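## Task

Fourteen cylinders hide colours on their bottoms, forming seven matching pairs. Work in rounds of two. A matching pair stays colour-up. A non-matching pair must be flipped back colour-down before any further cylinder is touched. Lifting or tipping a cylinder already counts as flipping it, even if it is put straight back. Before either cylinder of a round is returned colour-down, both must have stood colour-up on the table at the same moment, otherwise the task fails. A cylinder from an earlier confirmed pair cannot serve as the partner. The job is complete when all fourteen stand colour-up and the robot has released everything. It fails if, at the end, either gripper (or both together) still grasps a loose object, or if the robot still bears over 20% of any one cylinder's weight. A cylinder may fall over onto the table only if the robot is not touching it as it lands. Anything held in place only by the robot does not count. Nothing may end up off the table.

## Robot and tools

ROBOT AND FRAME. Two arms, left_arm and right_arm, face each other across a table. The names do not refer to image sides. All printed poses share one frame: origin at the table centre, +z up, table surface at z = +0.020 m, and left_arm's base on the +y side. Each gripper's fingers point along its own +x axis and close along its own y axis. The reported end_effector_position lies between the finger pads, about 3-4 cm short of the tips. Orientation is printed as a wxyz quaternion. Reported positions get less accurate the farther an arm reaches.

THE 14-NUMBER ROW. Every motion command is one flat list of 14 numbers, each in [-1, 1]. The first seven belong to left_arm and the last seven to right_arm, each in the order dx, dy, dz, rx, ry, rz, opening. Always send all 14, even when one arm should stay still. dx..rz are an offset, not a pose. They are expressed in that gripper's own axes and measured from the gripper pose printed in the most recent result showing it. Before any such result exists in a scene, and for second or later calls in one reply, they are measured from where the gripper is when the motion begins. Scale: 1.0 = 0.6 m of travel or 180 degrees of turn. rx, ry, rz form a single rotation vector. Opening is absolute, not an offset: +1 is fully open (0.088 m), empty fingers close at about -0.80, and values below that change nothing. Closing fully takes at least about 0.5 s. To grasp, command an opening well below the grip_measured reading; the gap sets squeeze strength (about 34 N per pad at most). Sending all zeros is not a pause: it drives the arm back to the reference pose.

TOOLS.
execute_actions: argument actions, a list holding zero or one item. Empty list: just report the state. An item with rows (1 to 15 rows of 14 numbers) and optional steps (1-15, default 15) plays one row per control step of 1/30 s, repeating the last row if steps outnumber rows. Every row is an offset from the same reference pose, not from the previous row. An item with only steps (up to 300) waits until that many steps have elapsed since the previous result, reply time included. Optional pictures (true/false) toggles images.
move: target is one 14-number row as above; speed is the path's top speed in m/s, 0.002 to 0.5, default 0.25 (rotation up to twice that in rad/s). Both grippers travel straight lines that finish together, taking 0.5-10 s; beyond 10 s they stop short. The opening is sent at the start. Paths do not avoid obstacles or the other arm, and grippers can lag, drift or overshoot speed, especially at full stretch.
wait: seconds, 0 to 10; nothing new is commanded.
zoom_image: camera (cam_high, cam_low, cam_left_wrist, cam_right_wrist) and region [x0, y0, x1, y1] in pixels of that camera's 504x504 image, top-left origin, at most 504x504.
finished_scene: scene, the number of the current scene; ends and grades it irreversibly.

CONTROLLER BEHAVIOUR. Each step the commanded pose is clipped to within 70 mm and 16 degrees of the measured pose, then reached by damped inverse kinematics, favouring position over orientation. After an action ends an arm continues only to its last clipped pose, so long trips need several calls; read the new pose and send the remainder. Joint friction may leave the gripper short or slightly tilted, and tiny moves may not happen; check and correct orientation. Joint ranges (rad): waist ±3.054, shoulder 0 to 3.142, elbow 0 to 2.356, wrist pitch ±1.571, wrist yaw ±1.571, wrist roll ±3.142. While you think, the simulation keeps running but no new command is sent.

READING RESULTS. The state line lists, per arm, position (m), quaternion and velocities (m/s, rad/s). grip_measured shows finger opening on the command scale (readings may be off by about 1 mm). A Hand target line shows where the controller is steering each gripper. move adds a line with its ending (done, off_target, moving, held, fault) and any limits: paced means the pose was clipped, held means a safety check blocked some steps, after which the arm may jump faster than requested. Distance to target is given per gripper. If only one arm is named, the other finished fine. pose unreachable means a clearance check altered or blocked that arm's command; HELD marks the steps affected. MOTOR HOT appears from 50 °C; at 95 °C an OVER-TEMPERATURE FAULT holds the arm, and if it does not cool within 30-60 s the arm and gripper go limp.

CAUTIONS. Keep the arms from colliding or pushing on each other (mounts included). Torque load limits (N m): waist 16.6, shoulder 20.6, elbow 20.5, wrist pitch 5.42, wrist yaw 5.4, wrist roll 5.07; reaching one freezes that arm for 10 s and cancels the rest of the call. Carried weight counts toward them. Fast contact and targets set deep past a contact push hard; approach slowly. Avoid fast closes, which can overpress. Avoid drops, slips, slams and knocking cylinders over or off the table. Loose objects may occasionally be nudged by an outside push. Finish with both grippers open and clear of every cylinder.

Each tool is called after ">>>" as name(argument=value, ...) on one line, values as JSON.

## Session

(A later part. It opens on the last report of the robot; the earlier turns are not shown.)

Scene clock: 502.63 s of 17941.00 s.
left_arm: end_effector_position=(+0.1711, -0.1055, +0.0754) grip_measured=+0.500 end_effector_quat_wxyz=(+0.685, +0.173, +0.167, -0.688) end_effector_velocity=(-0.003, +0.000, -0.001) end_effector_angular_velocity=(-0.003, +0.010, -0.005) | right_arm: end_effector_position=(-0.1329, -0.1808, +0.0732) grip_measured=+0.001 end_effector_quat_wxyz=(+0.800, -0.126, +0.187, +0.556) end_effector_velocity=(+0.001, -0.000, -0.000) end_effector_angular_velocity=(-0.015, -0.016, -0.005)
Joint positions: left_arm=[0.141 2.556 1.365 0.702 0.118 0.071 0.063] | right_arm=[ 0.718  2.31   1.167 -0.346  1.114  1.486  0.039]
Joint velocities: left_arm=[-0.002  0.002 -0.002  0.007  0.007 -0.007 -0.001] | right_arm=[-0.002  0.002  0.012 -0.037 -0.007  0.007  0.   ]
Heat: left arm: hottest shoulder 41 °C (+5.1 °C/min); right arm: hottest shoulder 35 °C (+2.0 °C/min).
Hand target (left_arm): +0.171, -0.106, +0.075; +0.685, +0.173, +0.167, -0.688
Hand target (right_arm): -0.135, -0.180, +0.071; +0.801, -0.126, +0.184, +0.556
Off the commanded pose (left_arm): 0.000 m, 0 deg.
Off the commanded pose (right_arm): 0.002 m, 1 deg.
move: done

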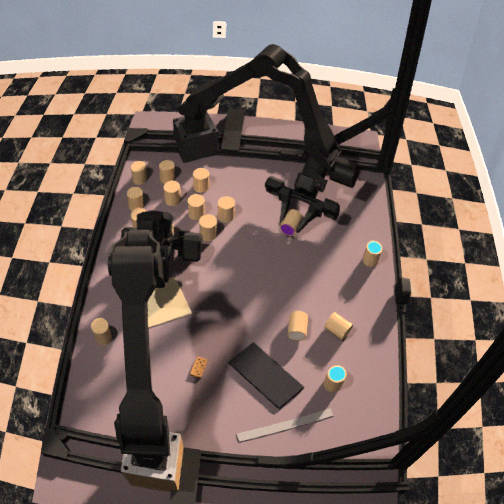

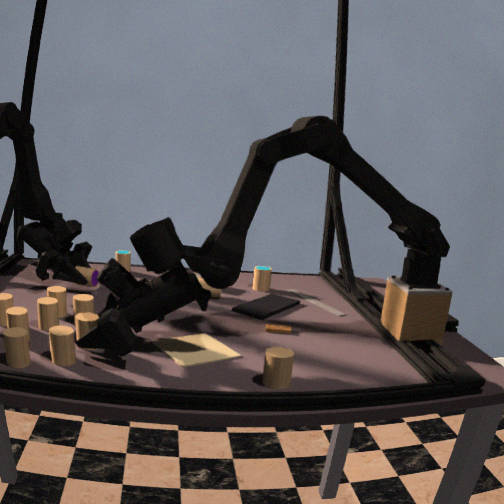

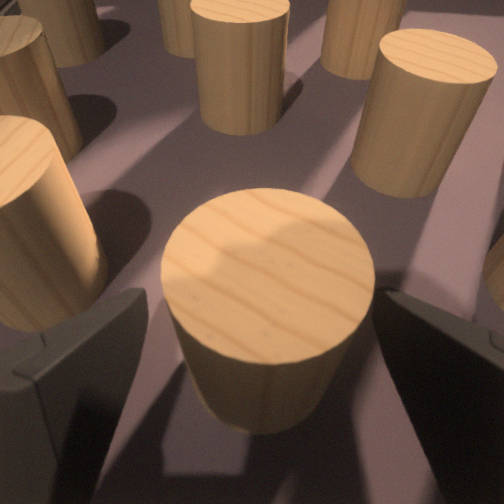

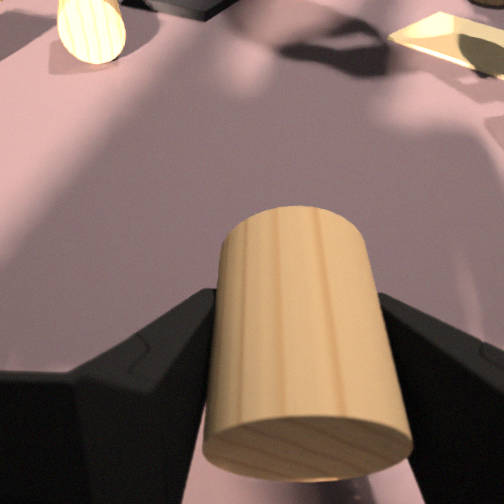

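>>> execute_actions(actions=[{"rows":[[0,0,0,0,0,0,-0.3,0,0,0,0,0,0,-0.3],[0,0,0,0,0,0,-0.3,0,0,0,0,0,0,-0.3],[0,0,0,0,0,0,-0.3,0,0,0,0,0,0,-0.3],[0,0,0,0,0,0,-0.3,0,0,0,0,0,0,-0.3],[0,0,0,0,0,0,-0.3,0,0,0,0,0,0,-0.3],[0,0,0,0,0,0,-0.3,0,0,0,0,0,0,-0.3],[-0.031,0,0.059,0,0,0,-0.3,0,0,0,0,0,0,-0.3]],"steps":15}], pictures=false)

>>> move(target=[-0.327,-0.24,-0.235,0.52,0.385,-0.16,-0.3,0.015,0,-0.032,0,-0.011,0,-0.3], speed=0.5)

Scene clock: 512.50 s of 17941.00 s.
left_arm: end_effector_position=(+0.1713, -0.1075, +0.1126) grip_measured=+0.011 end_effector_quat_wxyz=(+0.685, +0.172, +0.166, -0.688) end_effector_velocity=(+0.002, -0.002, +0.035) end_effector_angular_velocity=(-0.006, -0.005, +0.020) | right_arm: end_effector_position=(-0.1328, -0.1809, +0.0725) grip_measured=+0.000 end_effector_quat_wxyz=(+0.801, -0.127, +0.186, +0.555) end_effector_velocity=(+0.005, -0.002, -0.002) end_effector_angular_velocity=(-0.024, -0.040, +0.008)
Joint positions: left_arm=[0.141 2.451 1.351 0.615 0.119 0.07  0.04 ] | right_arm=[ 0.718  2.313  1.169 -0.349  1.115  1.488  0.039]
Joint velocities: left_arm=[-0.002 -0.095 -0.007 -0.081 -0.022 -0.007 -0.   ] | right_arm=[-0.002 -0.002 -0.007 -0.022 -0.007 -0.022 -0.   ]
Heat: left arm: hottest shoulder 42 °C (+6.0 °C/min); right arm: hottest shoulder 35 °C (+1.0 °C/min).
Hand target (left_arm): +0.171, -0.106, +0.115; +0.685, +0.173, +0.167, -0.688
Hand target (right_arm): -0.133, -0.181, +0.073; +0.800, -0.127, +0.187, +0.556
Off the commanded pose (left_arm): 0.003 m, 0 deg.
Off the commanded pose (right_arm): 0.001 m, 0 deg.
Steps of this call (steps 1 to 281: nothing new was sent; steps 282 to 296: all 15 steps of this action). Readings (end_effector_position):
282: left_arm (+0.1710, -0.1054, +0.0750) | right_arm (-0.1328, -0.1809, +0.0725)
283: left_arm (+0.1710, -0.1054, +0.0750) | right_arm (-0.1328, -0.1809, +0.0725)
285: left_arm (+0.1710, -0.1054, +0.0750) | right_arm (-0.1328, -0.1809, +0.0725)
289: left_arm (+0.1707, -0.1034, +0.0805) | right_arm (-0.1328, -0.1809, +0.0725)
296: the state above

Scene clock: 515.43 s of 17941.00 s.
left_arm: end_effector_position=(+0.0272, +0.1370, +0.0786) grip_measured=+0.011 end_effector_quat_wxyz=(-0.003, +0.856, +0.003, -0.518) end_effector_velocity=(+0.003, +0.002, +0.003) end_effector_angular_velocity=(+0.002, -0.014, +0.020) | right_arm: end_effector_position=(-0.1323, -0.1804, +0.0577) grip_measured=+0.000 end_effector_quat_wxyz=(+0.804, -0.114, +0.173, +0.558) end_effector_velocity=(+0.002, +0.001, +0.001) end_effector_angular_velocity=(+0.002, -0.016, -0.000)
Joint positions: left_arm=[-0.426  2.269  1.335 -0.862 -0.431  1.087  0.04 ] | right_arm=[ 0.723  2.373  1.169 -0.287  1.153  1.494  0.039]
Joint velocities: left_arm=[ 0.002 -0.002  0.002 -0.022 -0.007 -0.022 -0.   ] | right_arm=[-0.002 -0.002 -0.002 -0.007  0.007 -0.007 -0.   ]
Heat: left arm: hottest shoulder 42 °C (+5.0 °C/min); right arm: hottest shoulder 35 °C (+1.0 °C/min).
Hand target (left_arm): +0.027, +0.135, +0.078; -0.004, +0.857, +0.001, -0.516
Hand target (right_arm): -0.133, -0.181, +0.051; +0.804, -0.117, +0.172, +0.557
Off the commanded pose (left_arm): 0.003 m, 1 deg.
Off the commanded pose (right_arm): 0.006 m, 0 deg.
move: done

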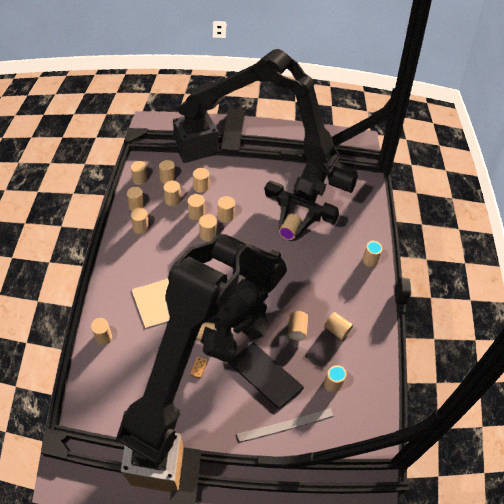

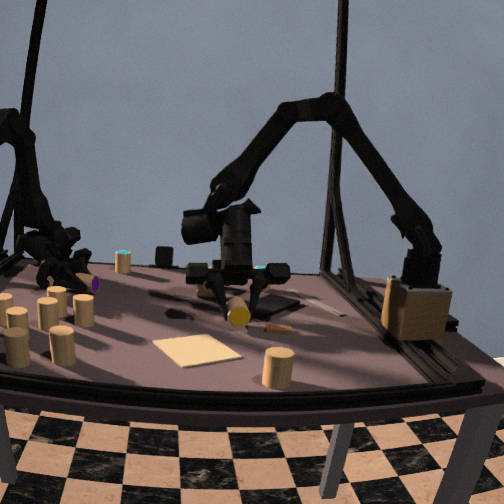

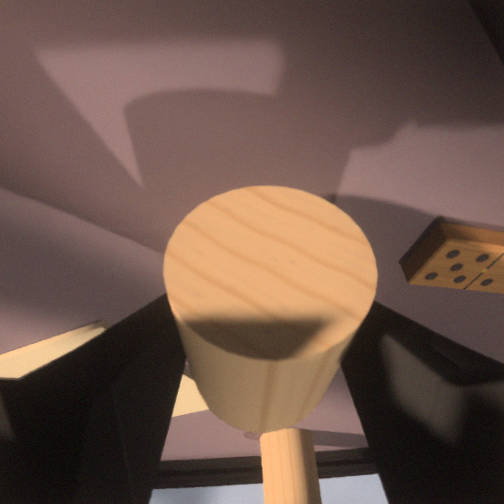

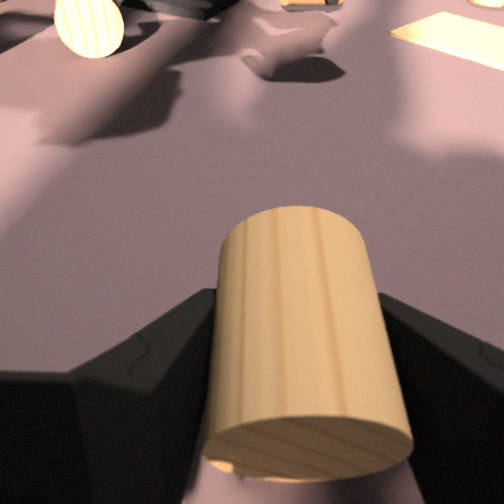

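>>> execute_actions(actions=[{"rows":[[0.022,0,0.012,0,0,0,-0.3,0,0,0,0,0,0,-0.3]],"steps":12}], pictures=false)

>>> execute_actions(actions=[{"rows":[[0,0,0,0,0,0,0.5,0,0,0,0,0,0,0.5],[0,0,0,0,0,0,0.5,0,0,0,0,0,0,0.5],[0,0,0,0,0,0,0.5,0,0,0,0,0,0,0.5],[0,0,0,0,0,0,0.5,0,0,0,0,0,0,0.5],[-0.018,0,-0.009,0,0,0,0.5,-0.016,0,0.033,0,0,0,0.5]],"steps":15}], pictures=false)

>>> move(target=[0.047,0.005,-0.011,0,-0.5,0,0.5,0.04,0,0.004,0,0.505,0,0.5], speed=0.5)

Scene clock: 523.67 s of 17941.00 s.
left_arm: end_effector_position=(+0.0264, +0.1345, +0.0690) grip_measured=+0.011 end_effector_quat_wxyz=(+0.000, +0.856, -0.001, -0.518) end_effector_velocity=(-0.000, -0.001, +0.001) end_effector_angular_velocity=(-0.013, -0.003, +0.002) | right_arm: end_effector_position=(-0.1323, -0.1802, +0.0573) grip_measured=+0.000 end_effector_quat_wxyz=(+0.804, -0.113, +0.173, +0.558) end_effector_velocity=(-0.001, +0.001, +0.002) end_effector_angular_velocity=(-0.008, -0.001, +0.001)
Joint positions: left_arm=[-0.427  2.294  1.334 -0.827 -0.435  1.087  0.04 ] | right_arm=[ 0.723  2.375  1.17  -0.285  1.154  1.495  0.039]
Joint velocities: left_arm=[-0.002 -0.002 -0.002  0.007 -0.007 -0.007 -0.   ] | right_arm=[-0.002 -0.007  0.002 -0.007 -0.007 -0.007 -0.   ]
Heat: left arm: hottest shoulder 41 °C (+4.0 °C/min); right arm: hottest shoulder 35 °C (+0.0 °C/min).
Hand target (left_arm): +0.027, +0.137, +0.064; -0.003, +0.856, +0.003, -0.518
Hand target (right_arm): -0.132, -0.180, +0.058; +0.804, -0.114, +0.173, +0.558
Off the commanded pose (left_arm): 0.006 m, 1 deg.
Off the commanded pose (right_arm): 0.000 m, 0 deg.
Steps of this call (steps 1 to 235: nothing new was sent; steps 236 to 247: all 12 steps of this action). Readings (end_effector_position):
236: left_arm (+0.0272, +0.1370, +0.0771) | right_arm (-0.1323, -0.1802, +0.0573)
237: left_arm (+0.0264, +0.1351, +0.0751) | right_arm (-0.1323, -0.1802, +0.0573)
239: left_arm (+0.0257, +0.1336, +0.0709) | right_arm (-0.1323, -0.1802, +0.0573)
243: left_arm (+0.0265, +0.1347, +0.0690) | right_arm (-0.1323, -0.1802, +0.0573)
247: the state above

Scene clock: 524.17 s of 17941.00 s.
left_arm: end_effector_position=(+0.0281, +0.1383, +0.0755) grip_measured=+0.497 end_effector_quat_wxyz=(-0.007, +0.858, +0.004, -0.514) end_effector_velocity=(+0.003, +0.007, +0.003) end_effector_angular_velocity=(+0.034, -0.022, -0.011) | right_arm: end_effector_position=(-0.1304, -0.1812, +0.0737) grip_measured=+0.497 end_effector_quat_wxyz=(+0.805, -0.119, +0.169, +0.556) end_effector_velocity=(+0.007, -0.002, -0.001) end_effector_angular_velocity=(-0.029, -0.051, +0.001)
Joint positions: left_arm=[-0.427  2.279  1.334 -0.86  -0.435  1.087  0.063] | right_arm=[ 0.723  2.323  1.166 -0.352  1.153  1.498  0.063]
Joint velocities: left_arm=[-0.002 -0.002 -0.002 -0.037 -0.007  0.007  0.002] | right_arm=[-0.002 -0.002 -0.002 -0.051 -0.007 -0.007  0.001]
Heat: left arm: hottest shoulder 41 °C (+4.0 °C/min); right arm: hottest shoulder 35 °C (+0.0 °C/min).
Hand target (left_arm): +0.026, +0.135, +0.081; +0.000, +0.856, -0.001, -0.518
Hand target (right_arm): -0.133, -0.181, +0.079; +0.804, -0.113, +0.173, +0.558
Off the commanded pose (left_arm): 0.007 m, 1 deg.
Off the commanded pose (right_arm): 0.006 m, 1 deg.
Steps of this call (steps 1 to 15: all 15 steps of this action). Readings (end_effector_position):
1: left_arm (+0.0264, +0.1345, +0.0690) | right_arm (-0.1323, -0.1802, +0.0573)
2: left_arm (+0.0264, +0.1345, +0.0690) | right_arm (-0.1323, -0.1802, +0.0573)
4: left_arm (+0.0263, +0.1343, +0.0688) | right_arm (-0.1323, -0.1802, +0.0573)
8: left_arm (+0.0281, +0.1382, +0.0725) | right_arm (-0.1299, -0.1813, +0.0663)
15: the state above

Scene clock: 526.60 s of 17941.00 s.
left_arm: end_effector_position=(+0.0491, +0.1365, +0.0548) grip_measured=+0.500 end_effector_quat_wxyz=(-0.003, +0.249, +0.008, -0.969) end_effector_velocity=(-0.002, +0.002, -0.002) end_effector_angular_velocity=(-0.004, +0.010, -0.010) | right_arm: end_effector_position=(-0.1213, -0.1597, +0.0715) grip_measured=+0.500 end_effector_quat_wxyz=(+0.451, -0.476, +0.690, +0.306) end_effector_velocity=(+0.000, -0.004, +0.004) end_effector_angular_velocity=(-0.025, +0.010, -0.001)
Joint positions: left_arm=[ 0.21   2.472  1.245 -0.711  1.029  1.974  0.063] | right_arm=[ 0.176  2.409  1.711 -1.114 -0.345  0.959  0.064]
Joint velocities: left_arm=[-0.002  0.012  0.002 -0.007  0.007  0.022 -0.   ] | right_arm=[-0.002 -0.002  0.002 -0.022 -0.022 -0.007 -0.   ]
Heat: left arm: hottest shoulder 41 °C (+4.0 °C/min); right arm: hottest shoulder 35 °C (+0.0 °C/min).
Hand target (left_arm): +0.050, +0.135, +0.054; +0.002, -0.247, -0.008, +0.969
Hand target (right_arm): -0.122, -0.159, +0.068; +0.449, -0.478, +0.691, +0.303
Off the commanded pose (left_arm): 0.002 m, 1 deg.
Off the commanded pose (right_arm): 0.005 m, 1 deg.
move: done

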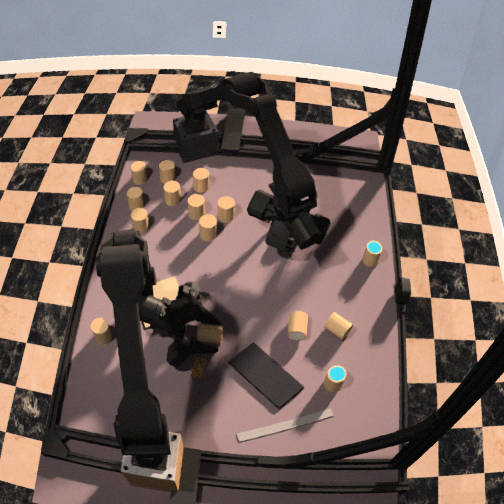

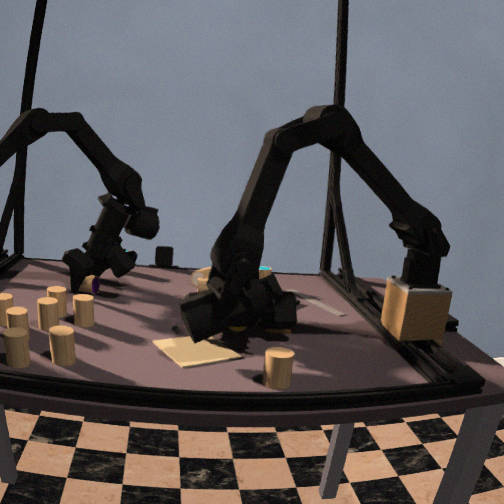

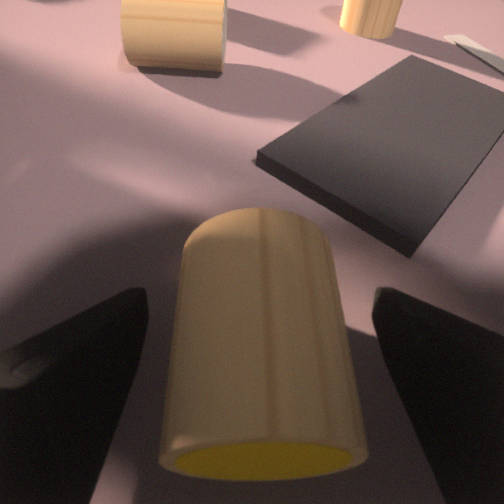

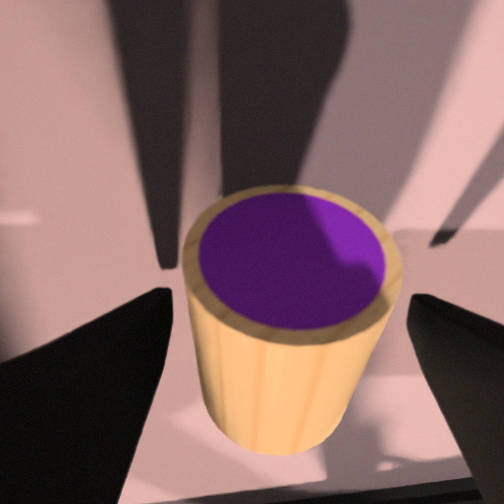

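>>> execute_actions(actions=[{"rows":[[0,0,0,0,0,0,-0.3,0,0,0,0,0,0,-0.3],[0,0,0,0,0,0,-0.3,0,0,0,0,0,0,-0.3],[0,0,0,0,0,0,-0.3,0,0,0,0,0,0,-0.3],[0,0,0,0,0,0,-0.3,0,0,0,0,0,0,-0.3],[0,0,0,0,0,0,-0.3,0,0,0,0,0,0,-0.3],[0,0,0,0,0,0,-0.3,0,0,0,0,0,0,-0.3],[-0.028,0,0.051,0,0,0,-0.3,-0.046,0,-0.02,0,0,0,-0.3]],"steps":15}], pictures=false)

>>> move(target=[0,0,0,0,0.505,0,-0.3,0.023,0,0.01,0,-0.507,0,-0.3], speed=0.5)

>>> move(target=[0.037,0,0.02,0,0,0,-0.3,0.017,0,-0.038,0,0,0,-0.3], speed=0.04)

Scene clock: 536.73 s of 17941.00 s.
left_arm: end_effector_position=(+0.0493, +0.1364, +0.0862) grip_measured=+0.011 end_effector_quat_wxyz=(-0.004, +0.249, +0.008, -0.968) end_effector_velocity=(-0.002, +0.006, +0.007) end_effector_angular_velocity=(+0.033, +0.015, -0.003) | right_arm: end_effector_position=(-0.1188, -0.1633, +0.0914) grip_measured=+0.004 end_effector_quat_wxyz=(+0.450, -0.483, +0.691, +0.295) end_effector_velocity=(-0.008, +0.008, +0.034) end_effector_angular_velocity=(+0.040, +0.036, -0.006)
Joint positions: left_arm=[ 0.21   2.375  1.233 -0.796  1.028  1.973  0.04 ] | right_arm=[ 0.175  2.38   1.738 -1.196 -0.348  0.959  0.039]
Joint velocities: left_arm=[-0.002 -0.012 -0.002 -0.051  0.007  0.007  0.   ] | right_arm=[ 0.002 -0.061  0.046 -0.051 -0.007  0.007 -0.   ]
Heat: left arm: hottest shoulder 40 °C (+2.0 °C/min); right arm: hottest shoulder 36 °C (+0.0 °C/min).
Hand target (left_arm): +0.049, +0.136, +0.090; +0.003, -0.249, -0.007, +0.969
Hand target (right_arm): -0.121, -0.160, +0.101; +0.451, -0.476, +0.690, +0.306
Off the commanded pose (left_arm): 0.004 m, 0 deg.
Off the commanded pose (right_arm): 0.011 m, 1 deg.
Steps of this call (steps 1 to 90: nothing new was sent; then 6.63 s passed at rest; steps 91 to 105: all 15 steps of this action). Readings (end_effector_position):
91: left_arm (+0.0491, +0.1367, +0.0545) | right_arm (-0.1213, -0.1599, +0.0712)
92: left_arm (+0.0491, +0.1367, +0.0545) | right_arm (-0.1213, -0.1599, +0.0712)
94: left_arm (+0.0491, +0.1367, +0.0545) | right_arm (-0.1213, -0.1600, +0.0712)
98: left_arm (+0.0489, +0.1393, +0.0628) | right_arm (-0.1193, -0.1626, +0.0766)
105: the state above

Scene clock: 539.13 s of 17941.00 s.
left_arm: end_effector_position=(+0.0479, +0.1393, +0.0867) grip_measured=+0.011 end_effector_quat_wxyz=(-0.011, +0.862, +0.005, -0.507) end_effector_velocity=(+0.001, -0.002, +0.002) end_effector_angular_velocity=(-0.009, -0.021, -0.001) | right_arm: end_effector_position=(-0.1209, -0.1626, +0.0803) grip_measured=+0.004 end_effector_quat_wxyz=(+0.805, -0.122, +0.172, +0.554) end_effector_velocity=(+0.001, +0.000, +0.000) end_effector_angular_velocity=(-0.001, +0.016, -0.004)
Joint positions: left_arm=[-0.383  2.233  1.301 -0.868 -0.457  1.134  0.04 ] | right_arm=[ 0.664  2.283  1.122 -0.228  1.139  1.364  0.039]
Joint velocities: left_arm=[-0.002  0.002  0.007 -0.007 -0.022 -0.007 -0.   ] | right_arm=[-0.002 -0.007 -0.007  0.007 -0.007  0.007 -0.   ]
Heat: left arm: hottest shoulder 40 °C (+2.0 °C/min); right arm: hottest shoulder 36 °C (+0.0 °C/min).
Hand target (left_arm): +0.047, +0.137, +0.087; -0.010, +0.863, +0.004, -0.505
Hand target (right_arm): -0.118, -0.164, +0.076; +0.806, -0.127, +0.165, +0.554
Off the commanded pose (left_arm): 0.003 m, 1 deg.
Off the commanded pose (right_arm): 0.004 m, 1 deg.
move: done

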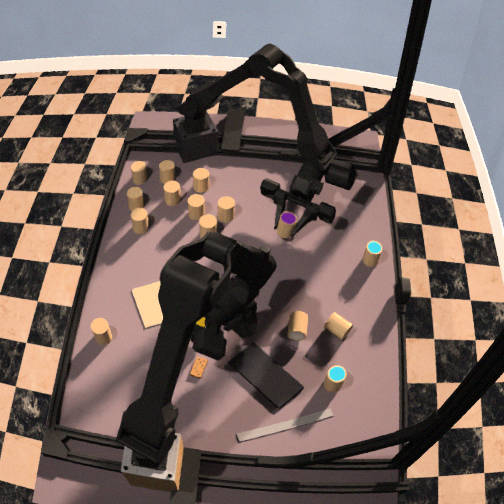

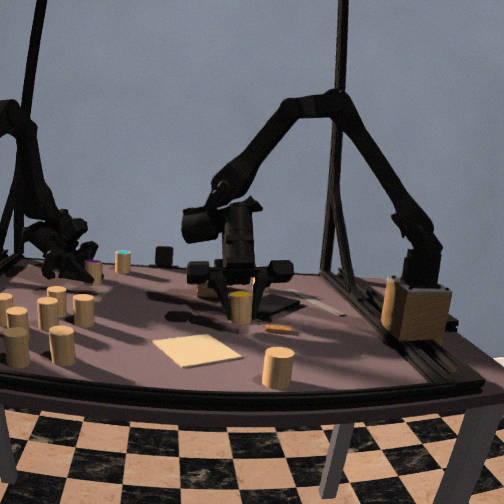

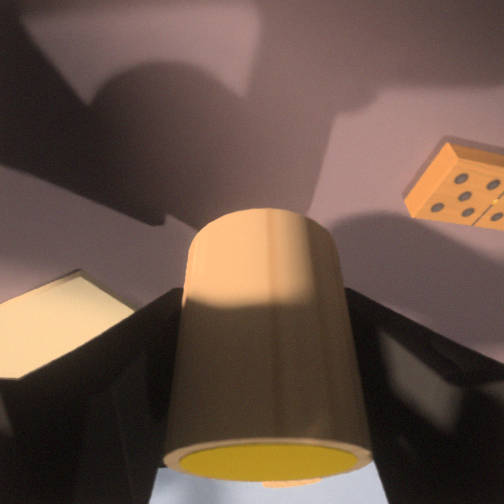

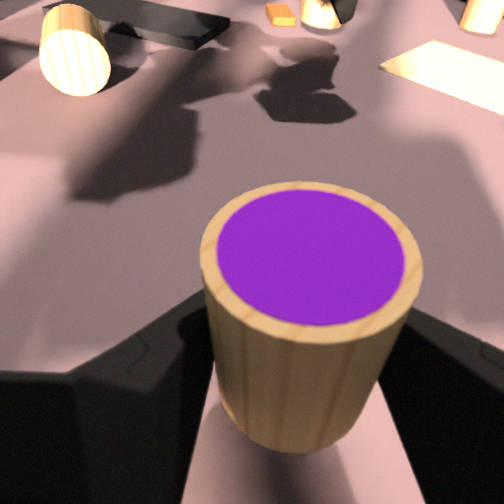

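Scene clock: 540.07 s of 17941.00 s.
left_arm: end_effector_position=(+0.0471, +0.1369, +0.0668) grip_measured=+0.011 end_effector_quat_wxyz=(-0.006, +0.861, +0.002, -0.509) end_effector_velocity=(+0.002, +0.004, +0.002) end_effector_angular_velocity=(+0.021, -0.015, -0.010) | right_arm: end_effector_position=(-0.1210, -0.1625, +0.0590) grip_measured=+0.004 end_effector_quat_wxyz=(+0.805, -0.119, +0.173, +0.555) end_effector_velocity=(+0.001, -0.001, -0.003) end_effector_angular_velocity=(-0.030, -0.016, +0.011)
Joint positions: left_arm=[-0.383  2.282  1.29  -0.796 -0.458  1.134  0.04 ] | right_arm=[ 0.664  2.349  1.122 -0.155  1.139  1.364  0.039]
Joint velocities: left_arm=[-0.002 -0.002 -0.002 -0.022 -0.007  0.007  0.   ] | right_arm=[-0.002 -0.002 -0.002 -0.007 -0.022 -0.022 -0.   ]
Heat: left arm: hottest shoulder 40 °C (+2.0 °C/min); right arm: hottest shoulder 36 °C (+0.0 °C/min).
Hand target (left_arm): +0.048, +0.140, +0.061; -0.011, +0.862, +0.005, -0.507
Hand target (right_arm): -0.121, -0.163, +0.055; +0.805, -0.122, +0.172, +0.554
Off the commanded pose (left_arm): 0.006 m, 1 deg.
Off the commanded pose (right_arm): 0.004 m, 0 deg.
move: done

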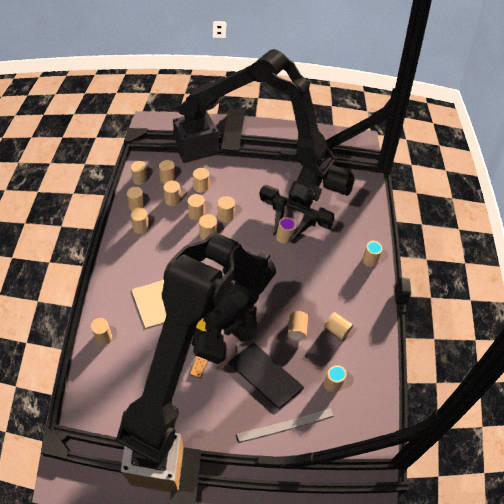

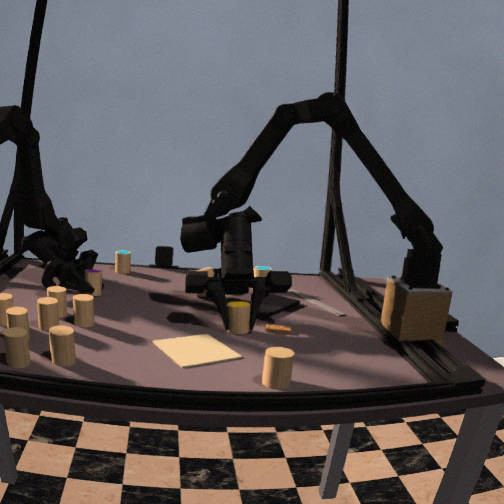

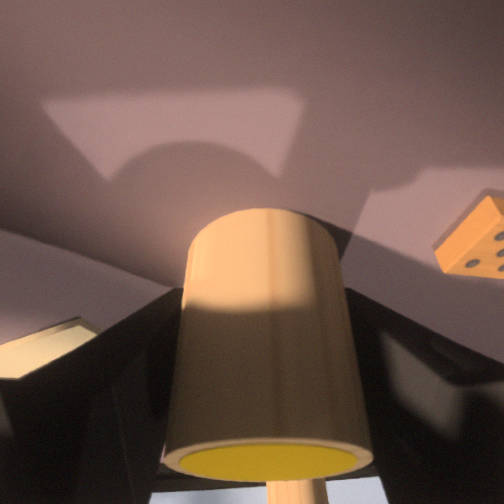

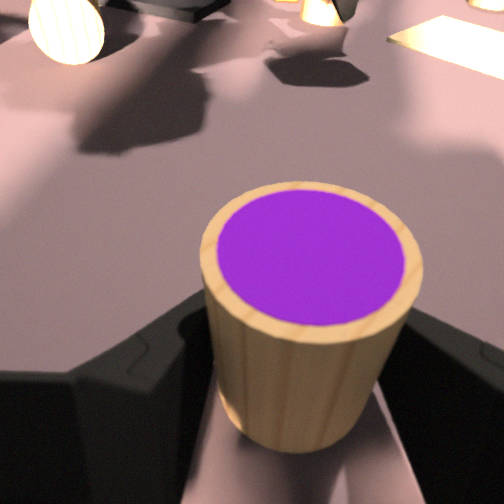

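>>> execute_actions(actions=[{"rows":[[0,0,0,0,0,0,-0.3,0.004,0,-0.009,0,0,0,-0.3],[0,0,0,0,0,0,-0.3,0.004,0,-0.009,0,0,0,-0.3],[0,0,0,0,0,0,-0.3,0.004,0,-0.009,0,0,0,-0.3],[0,0,0,0,0,0,-0.3,0.004,0,-0.009,0,0,0,-0.3],[0,0,0,0,0,0,-0.3,0.004,0,-0.009,0,0,0,-0.3],[0,0,0,0,0,0,0.4,0.002,0,-0.004,0,0,0,0.4]],"steps":15}])

Scene clock: 545.00 s of 17941.00 s.
left_arm: end_effector_position=(+0.0472, +0.1369, +0.0666) grip_measured=+0.383 end_effector_quat_wxyz=(-0.006, +0.861, +0.002, -0.508) end_effector_velocity=(+0.001, +0.003, +0.001) end_effector_angular_velocity=(+0.005, -0.011, +0.002) | right_arm: end_effector_position=(-0.1218, -0.1621, +0.0582) grip_measured=+0.383 end_effector_quat_wxyz=(+0.805, -0.115, +0.175, +0.555) end_effector_velocity=(+0.002, -0.000, -0.001) end_effector_angular_velocity=(-0.017, -0.022, +0.008)
Joint positions: left_arm=[-0.383  2.282  1.29  -0.796 -0.459  1.134  0.058] | right_arm=[ 0.664  2.352  1.122 -0.144  1.139  1.364  0.058]
Joint velocities: left_arm=[-0.002 -0.002 -0.007 -0.007 -0.007 -0.007  0.009] | right_arm=[-0.002 -0.002 -0.002 -0.007 -0.007 -0.022  0.009]
Heat: left arm: hottest shoulder 39 °C (+0.0 °C/min); right arm: hottest shoulder 36 °C (+0.0 °C/min).
Hand target (left_arm): +0.047, +0.137, +0.067; -0.006, +0.861, +0.002, -0.509
Hand target (right_arm): -0.121, -0.162, +0.056; +0.805, -0.119, +0.173, +0.555
Off the commanded pose (left_arm): 0.000 m, 0 deg.
Off the commanded pose (right_arm): 0.002 m, 0 deg.
Steps of this call (steps 1 to 133: nothing new was sent; steps 134 to 148: all 15 steps of this action). Readings (end_effector_position):
134: left_arm (+0.0472, +0.1369, +0.0666) | right_arm (-0.1212, -0.1624, +0.0587)
135: left_arm (+0.0472, +0.1369, +0.0666) | right_arm (-0.1215, -0.1623, +0.0585)
137: left_arm (+0.0472, +0.1369, +0.0666) | right_arm (-0.1219, -0.1621, +0.0584)
141: left_arm (+0.0472, +0.1369, +0.0666) | right_arm (-0.1220, -0.1621, +0.0583)
148: the state above

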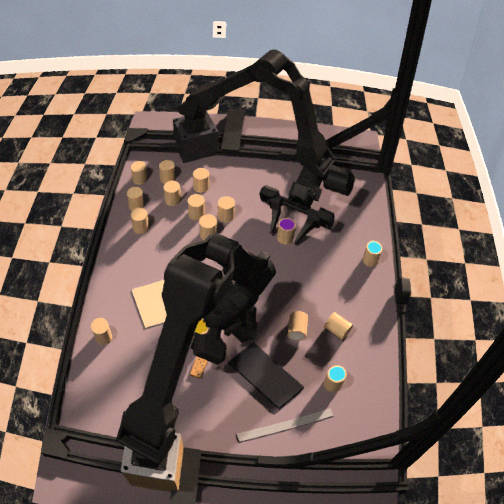

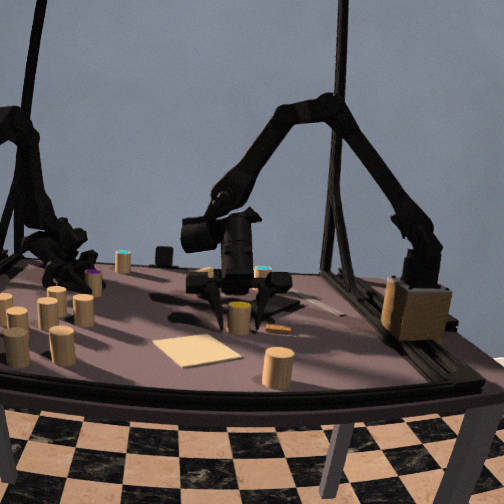

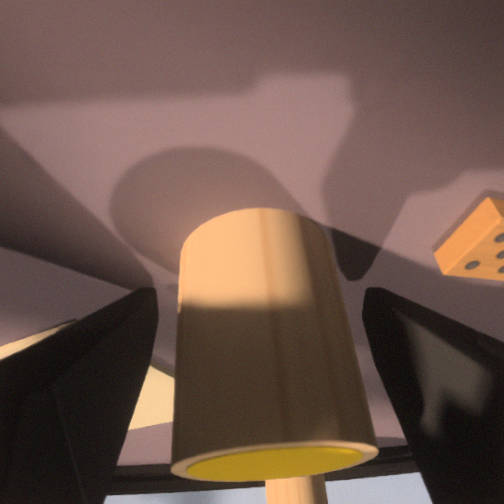

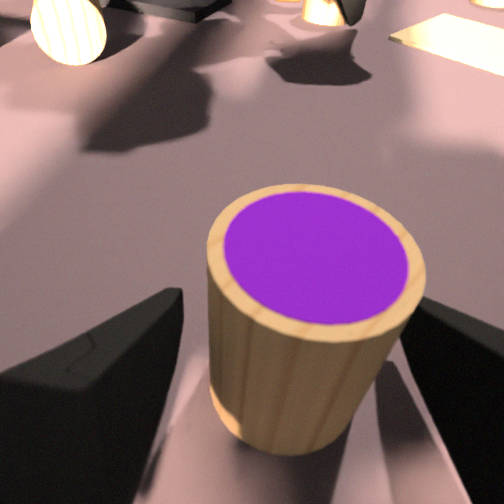

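>>> execute_actions(actions=[])

Scene clock: 569.00 s of 17941.00 s.
left_arm: end_effector_position=(+0.0472, +0.1369, +0.0666) grip_measured=+0.400 end_effector_quat_wxyz=(-0.006, +0.861, +0.002, -0.508) end_effector_velocity=(-0.001, +0.002, +0.002) end_effector_angular_velocity=(+0.001, +0.006, +0.006) | right_arm: end_effector_position=(-0.1217, -0.1622, +0.0581) grip_measured=+0.400 end_effector_quat_wxyz=(+0.805, -0.116, +0.175, +0.555) end_effector_velocity=(+0.002, -0.001, -0.002) end_effector_angular_velocity=(-0.014, -0.014, +0.002)
Joint positions: left_arm=[-0.383  2.282  1.29  -0.796 -0.459  1.134  0.059] | right_arm=[ 0.664  2.352  1.122 -0.145  1.139  1.364  0.059]
Joint velocities: left_arm=[-0.002 -0.007 -0.002 -0.007  0.007 -0.007 -0.   ] | right_arm=[-0.002  0.002 -0.002 -0.007 -0.007 -0.007 -0.   ]
Heat: left arm: hottest shoulder 39 °C (-3.0 °C/min); right arm: hottest shoulder 37 °C (+2.0 °C/min).
Hand target (left_arm): +0.047, +0.137, +0.067; -0.006, +0.861, +0.002, -0.509
Hand target (right_arm): -0.121, -0.162, +0.056; +0.805, -0.119, +0.173, +0.555
Off the commanded pose (left_arm): 0.000 m, 0 deg.
Off the commanded pose (right_arm): 0.002 m, 0 deg.
Steps of this call (steps 1 to 90: nothing new was sent; then 21.00 s passed at rest). Readings (end_effector_position):
1: left_arm (+0.0472, +0.1369, +0.0666) | right_arm (-0.1218, -0.1621, +0.0582)
2: left_arm (+0.0472, +0.1369, +0.0666) | right_arm (-0.1218, -0.1621, +0.0582)
4: left_arm (+0.0472, +0.1369, +0.0666) | right_arm (-0.1218, -0.1621, +0.0582)
8: left_arm (+0.0472, +0.1369, +0.0666) | right_arm (-0.1218, -0.1621, +0.0582)
90: the state above

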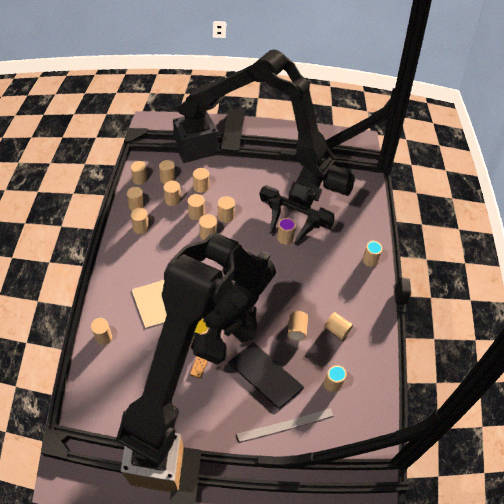

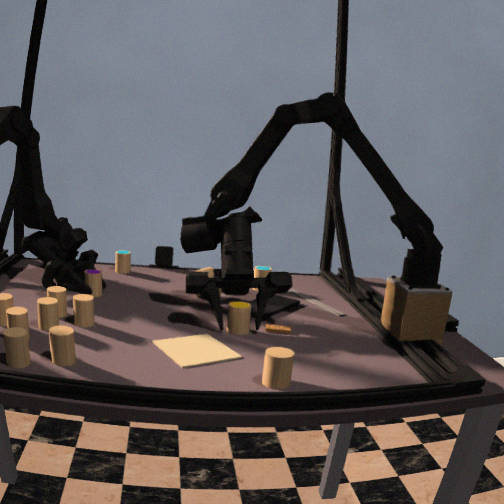

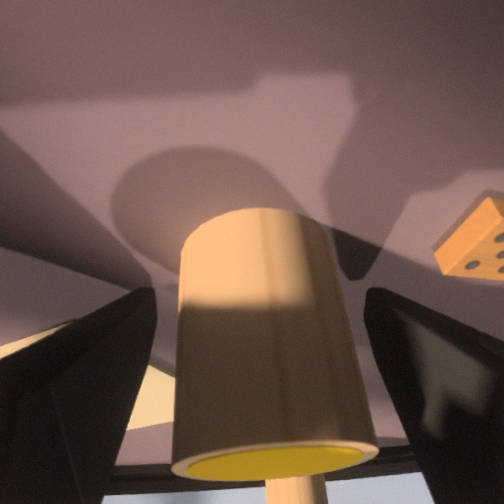

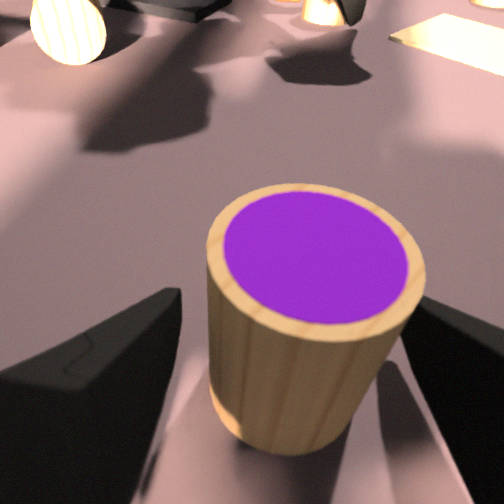

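>>> execute_actions(actions=[{"rows":[[0,0,0,0,0,0,-0.3,0,0,0,0,0,0,-0.3],[0,0,0,0,0,0,-0.3,0,0,0,0,0,0,-0.3],[0,0,0,0,0,0,-0.3,0,0,0,0,0,0,-0.3],[0,0,0,0,0,0,-0.3,0,0,0,0,0,0,-0.3],[0,0,0,0,0,0,-0.3,0,0,0,0,0,0,-0.3],[0,0,0,0,0,0,-0.3,0,0,0,0,0,0,-0.3],[0,0,0,0,0,0,-0.3,0,0,0,0,0,0,-0.3],[-0.044,0,-0.023,0,0,0,-0.3,-0.023,0,0.053,0,0,0,-0.3]],"steps":15}], pictures=false)

>>> move(target=[0.037,0,0.02,0,-0.5,0,-0.3,0.005,0,-0.016,0,0.5,0,-0.3], speed=0.5)

Scene clock: 577.17 s of 17941.00 s.
left_arm: end_effector_position=(+0.0479, +0.1388, +0.0909) grip_measured=+0.013 end_effector_quat_wxyz=(-0.010, +0.862, +0.005, -0.507) end_effector_velocity=(-0.002, +0.000, +0.028) end_effector_angular_velocity=(+0.001, +0.006, +0.006) | right_arm: end_effector_position=(-0.1204, -0.1631, +0.0861) grip_measured=+0.005 end_effector_quat_wxyz=(+0.804, -0.122, +0.173, +0.555) end_effector_velocity=(+0.008, -0.002, +0.020) end_effector_angular_velocity=(-0.039, -0.031, -0.006)
Joint positions: left_arm=[-0.383  2.223  1.304 -0.88  -0.458  1.134  0.04 ] | right_arm=[ 0.664  2.26   1.114 -0.234  1.136  1.358  0.039]
Joint velocities: left_arm=[-0.002 -0.066  0.027 -0.095  0.007 -0.007 -0.   ] | right_arm=[-0.007 -0.076 -0.002 -0.125 -0.022  0.007 -0.   ]
Heat: left arm: hottest shoulder 39 °C (-3.0 °C/min); right arm: hottest shoulder 37 °C (+2.0 °C/min).
Hand target (left_arm): +0.047, +0.137, +0.096; -0.006, +0.861, +0.002, -0.508
Hand target (right_arm): -0.122, -0.162, +0.093; +0.804, -0.116, +0.175, +0.556
Off the commanded pose (left_arm): 0.006 m, 1 deg.
Off the commanded pose (right_arm): 0.007 m, 1 deg.
Steps of this call (steps 1 to 90: nothing new was sent; then 4.67 s passed at rest; steps 91 to 105: all 15 steps of this action). Readings (end_effector_position):
91: left_arm (+0.0472, +0.1370, +0.0665) | right_arm (-0.1217, -0.1622, +0.0581)
92: left_arm (+0.0472, +0.1370, +0.0665) | right_arm (-0.1217, -0.1622, +0.0581)
94: left_arm (+0.0473, +0.1370, +0.0665) | right_arm (-0.1217, -0.1621, +0.0582)
98: left_arm (+0.0476, +0.1378, +0.0695) | right_arm (-0.1213, -0.1625, +0.0614)
105: the state above

Scene clock: 579.60 s of 17941.00 s.
left_arm: end_effector_position=(+0.0504, +0.1417, +0.0669) grip_measured=+0.013 end_effector_quat_wxyz=(-0.006, +0.258, +0.013, -0.966) end_effector_velocity=(-0.001, +0.004, -0.002) end_effector_angular_velocity=(+0.034, -0.001, -0.001) | right_arm: end_effector_position=(-0.1187, -0.1653, +0.0802) grip_measured=+0.005 end_effector_quat_wxyz=(+0.454, -0.477, +0.688, +0.304) end_effector_velocity=(-0.001, +0.001, +0.003) end_effector_angular_velocity=(-0.001, +0.010, +0.002)
Joint positions: left_arm=[ 0.212  2.417  1.217 -0.739  1.007  1.966  0.04 ] | right_arm=[ 0.181  2.374  1.685 -1.125 -0.34   0.967  0.039]
Joint velocities: left_arm=[-0.002  0.007  0.002 -0.022 -0.007 -0.007 -0.   ] | right_arm=[-0.002 -0.002  0.007 -0.007 -0.007 -0.007 -0.   ]
Heat: left arm: hottest shoulder 39 °C (-2.0 °C/min); right arm: hottest shoulder 37 °C (+2.0 °C/min).
Hand target (left_arm): +0.051, +0.140, +0.066; +0.005, -0.256, -0.013, +0.967
Hand target (right_arm): -0.120, -0.164, +0.078; +0.452, -0.478, +0.690, +0.302
Off the commanded pose (left_arm): 0.002 m, 1 deg.
Off the commanded pose (right_arm): 0.004 m, 1 deg.
move: done

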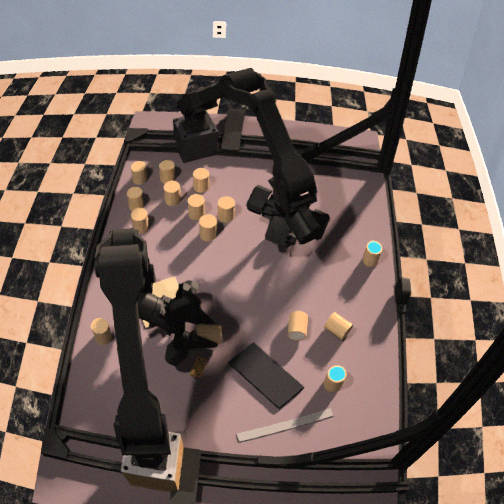

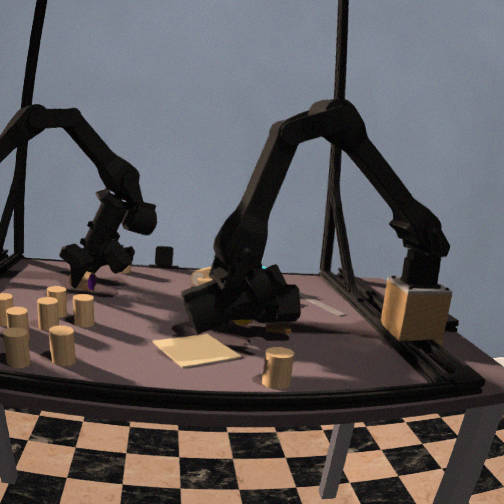

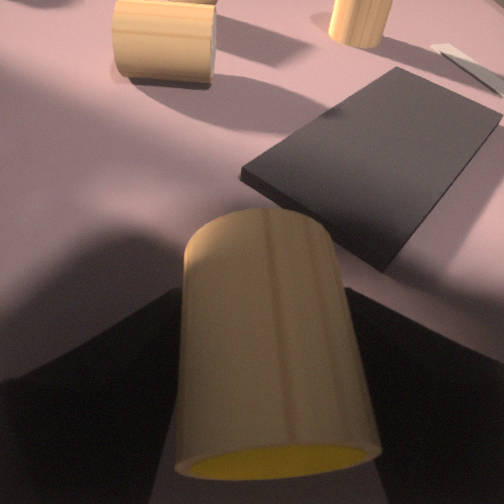

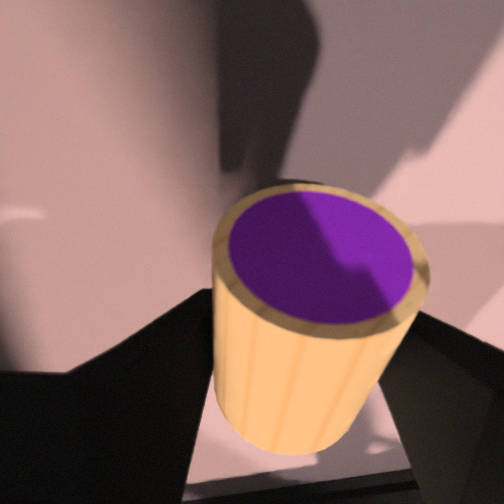

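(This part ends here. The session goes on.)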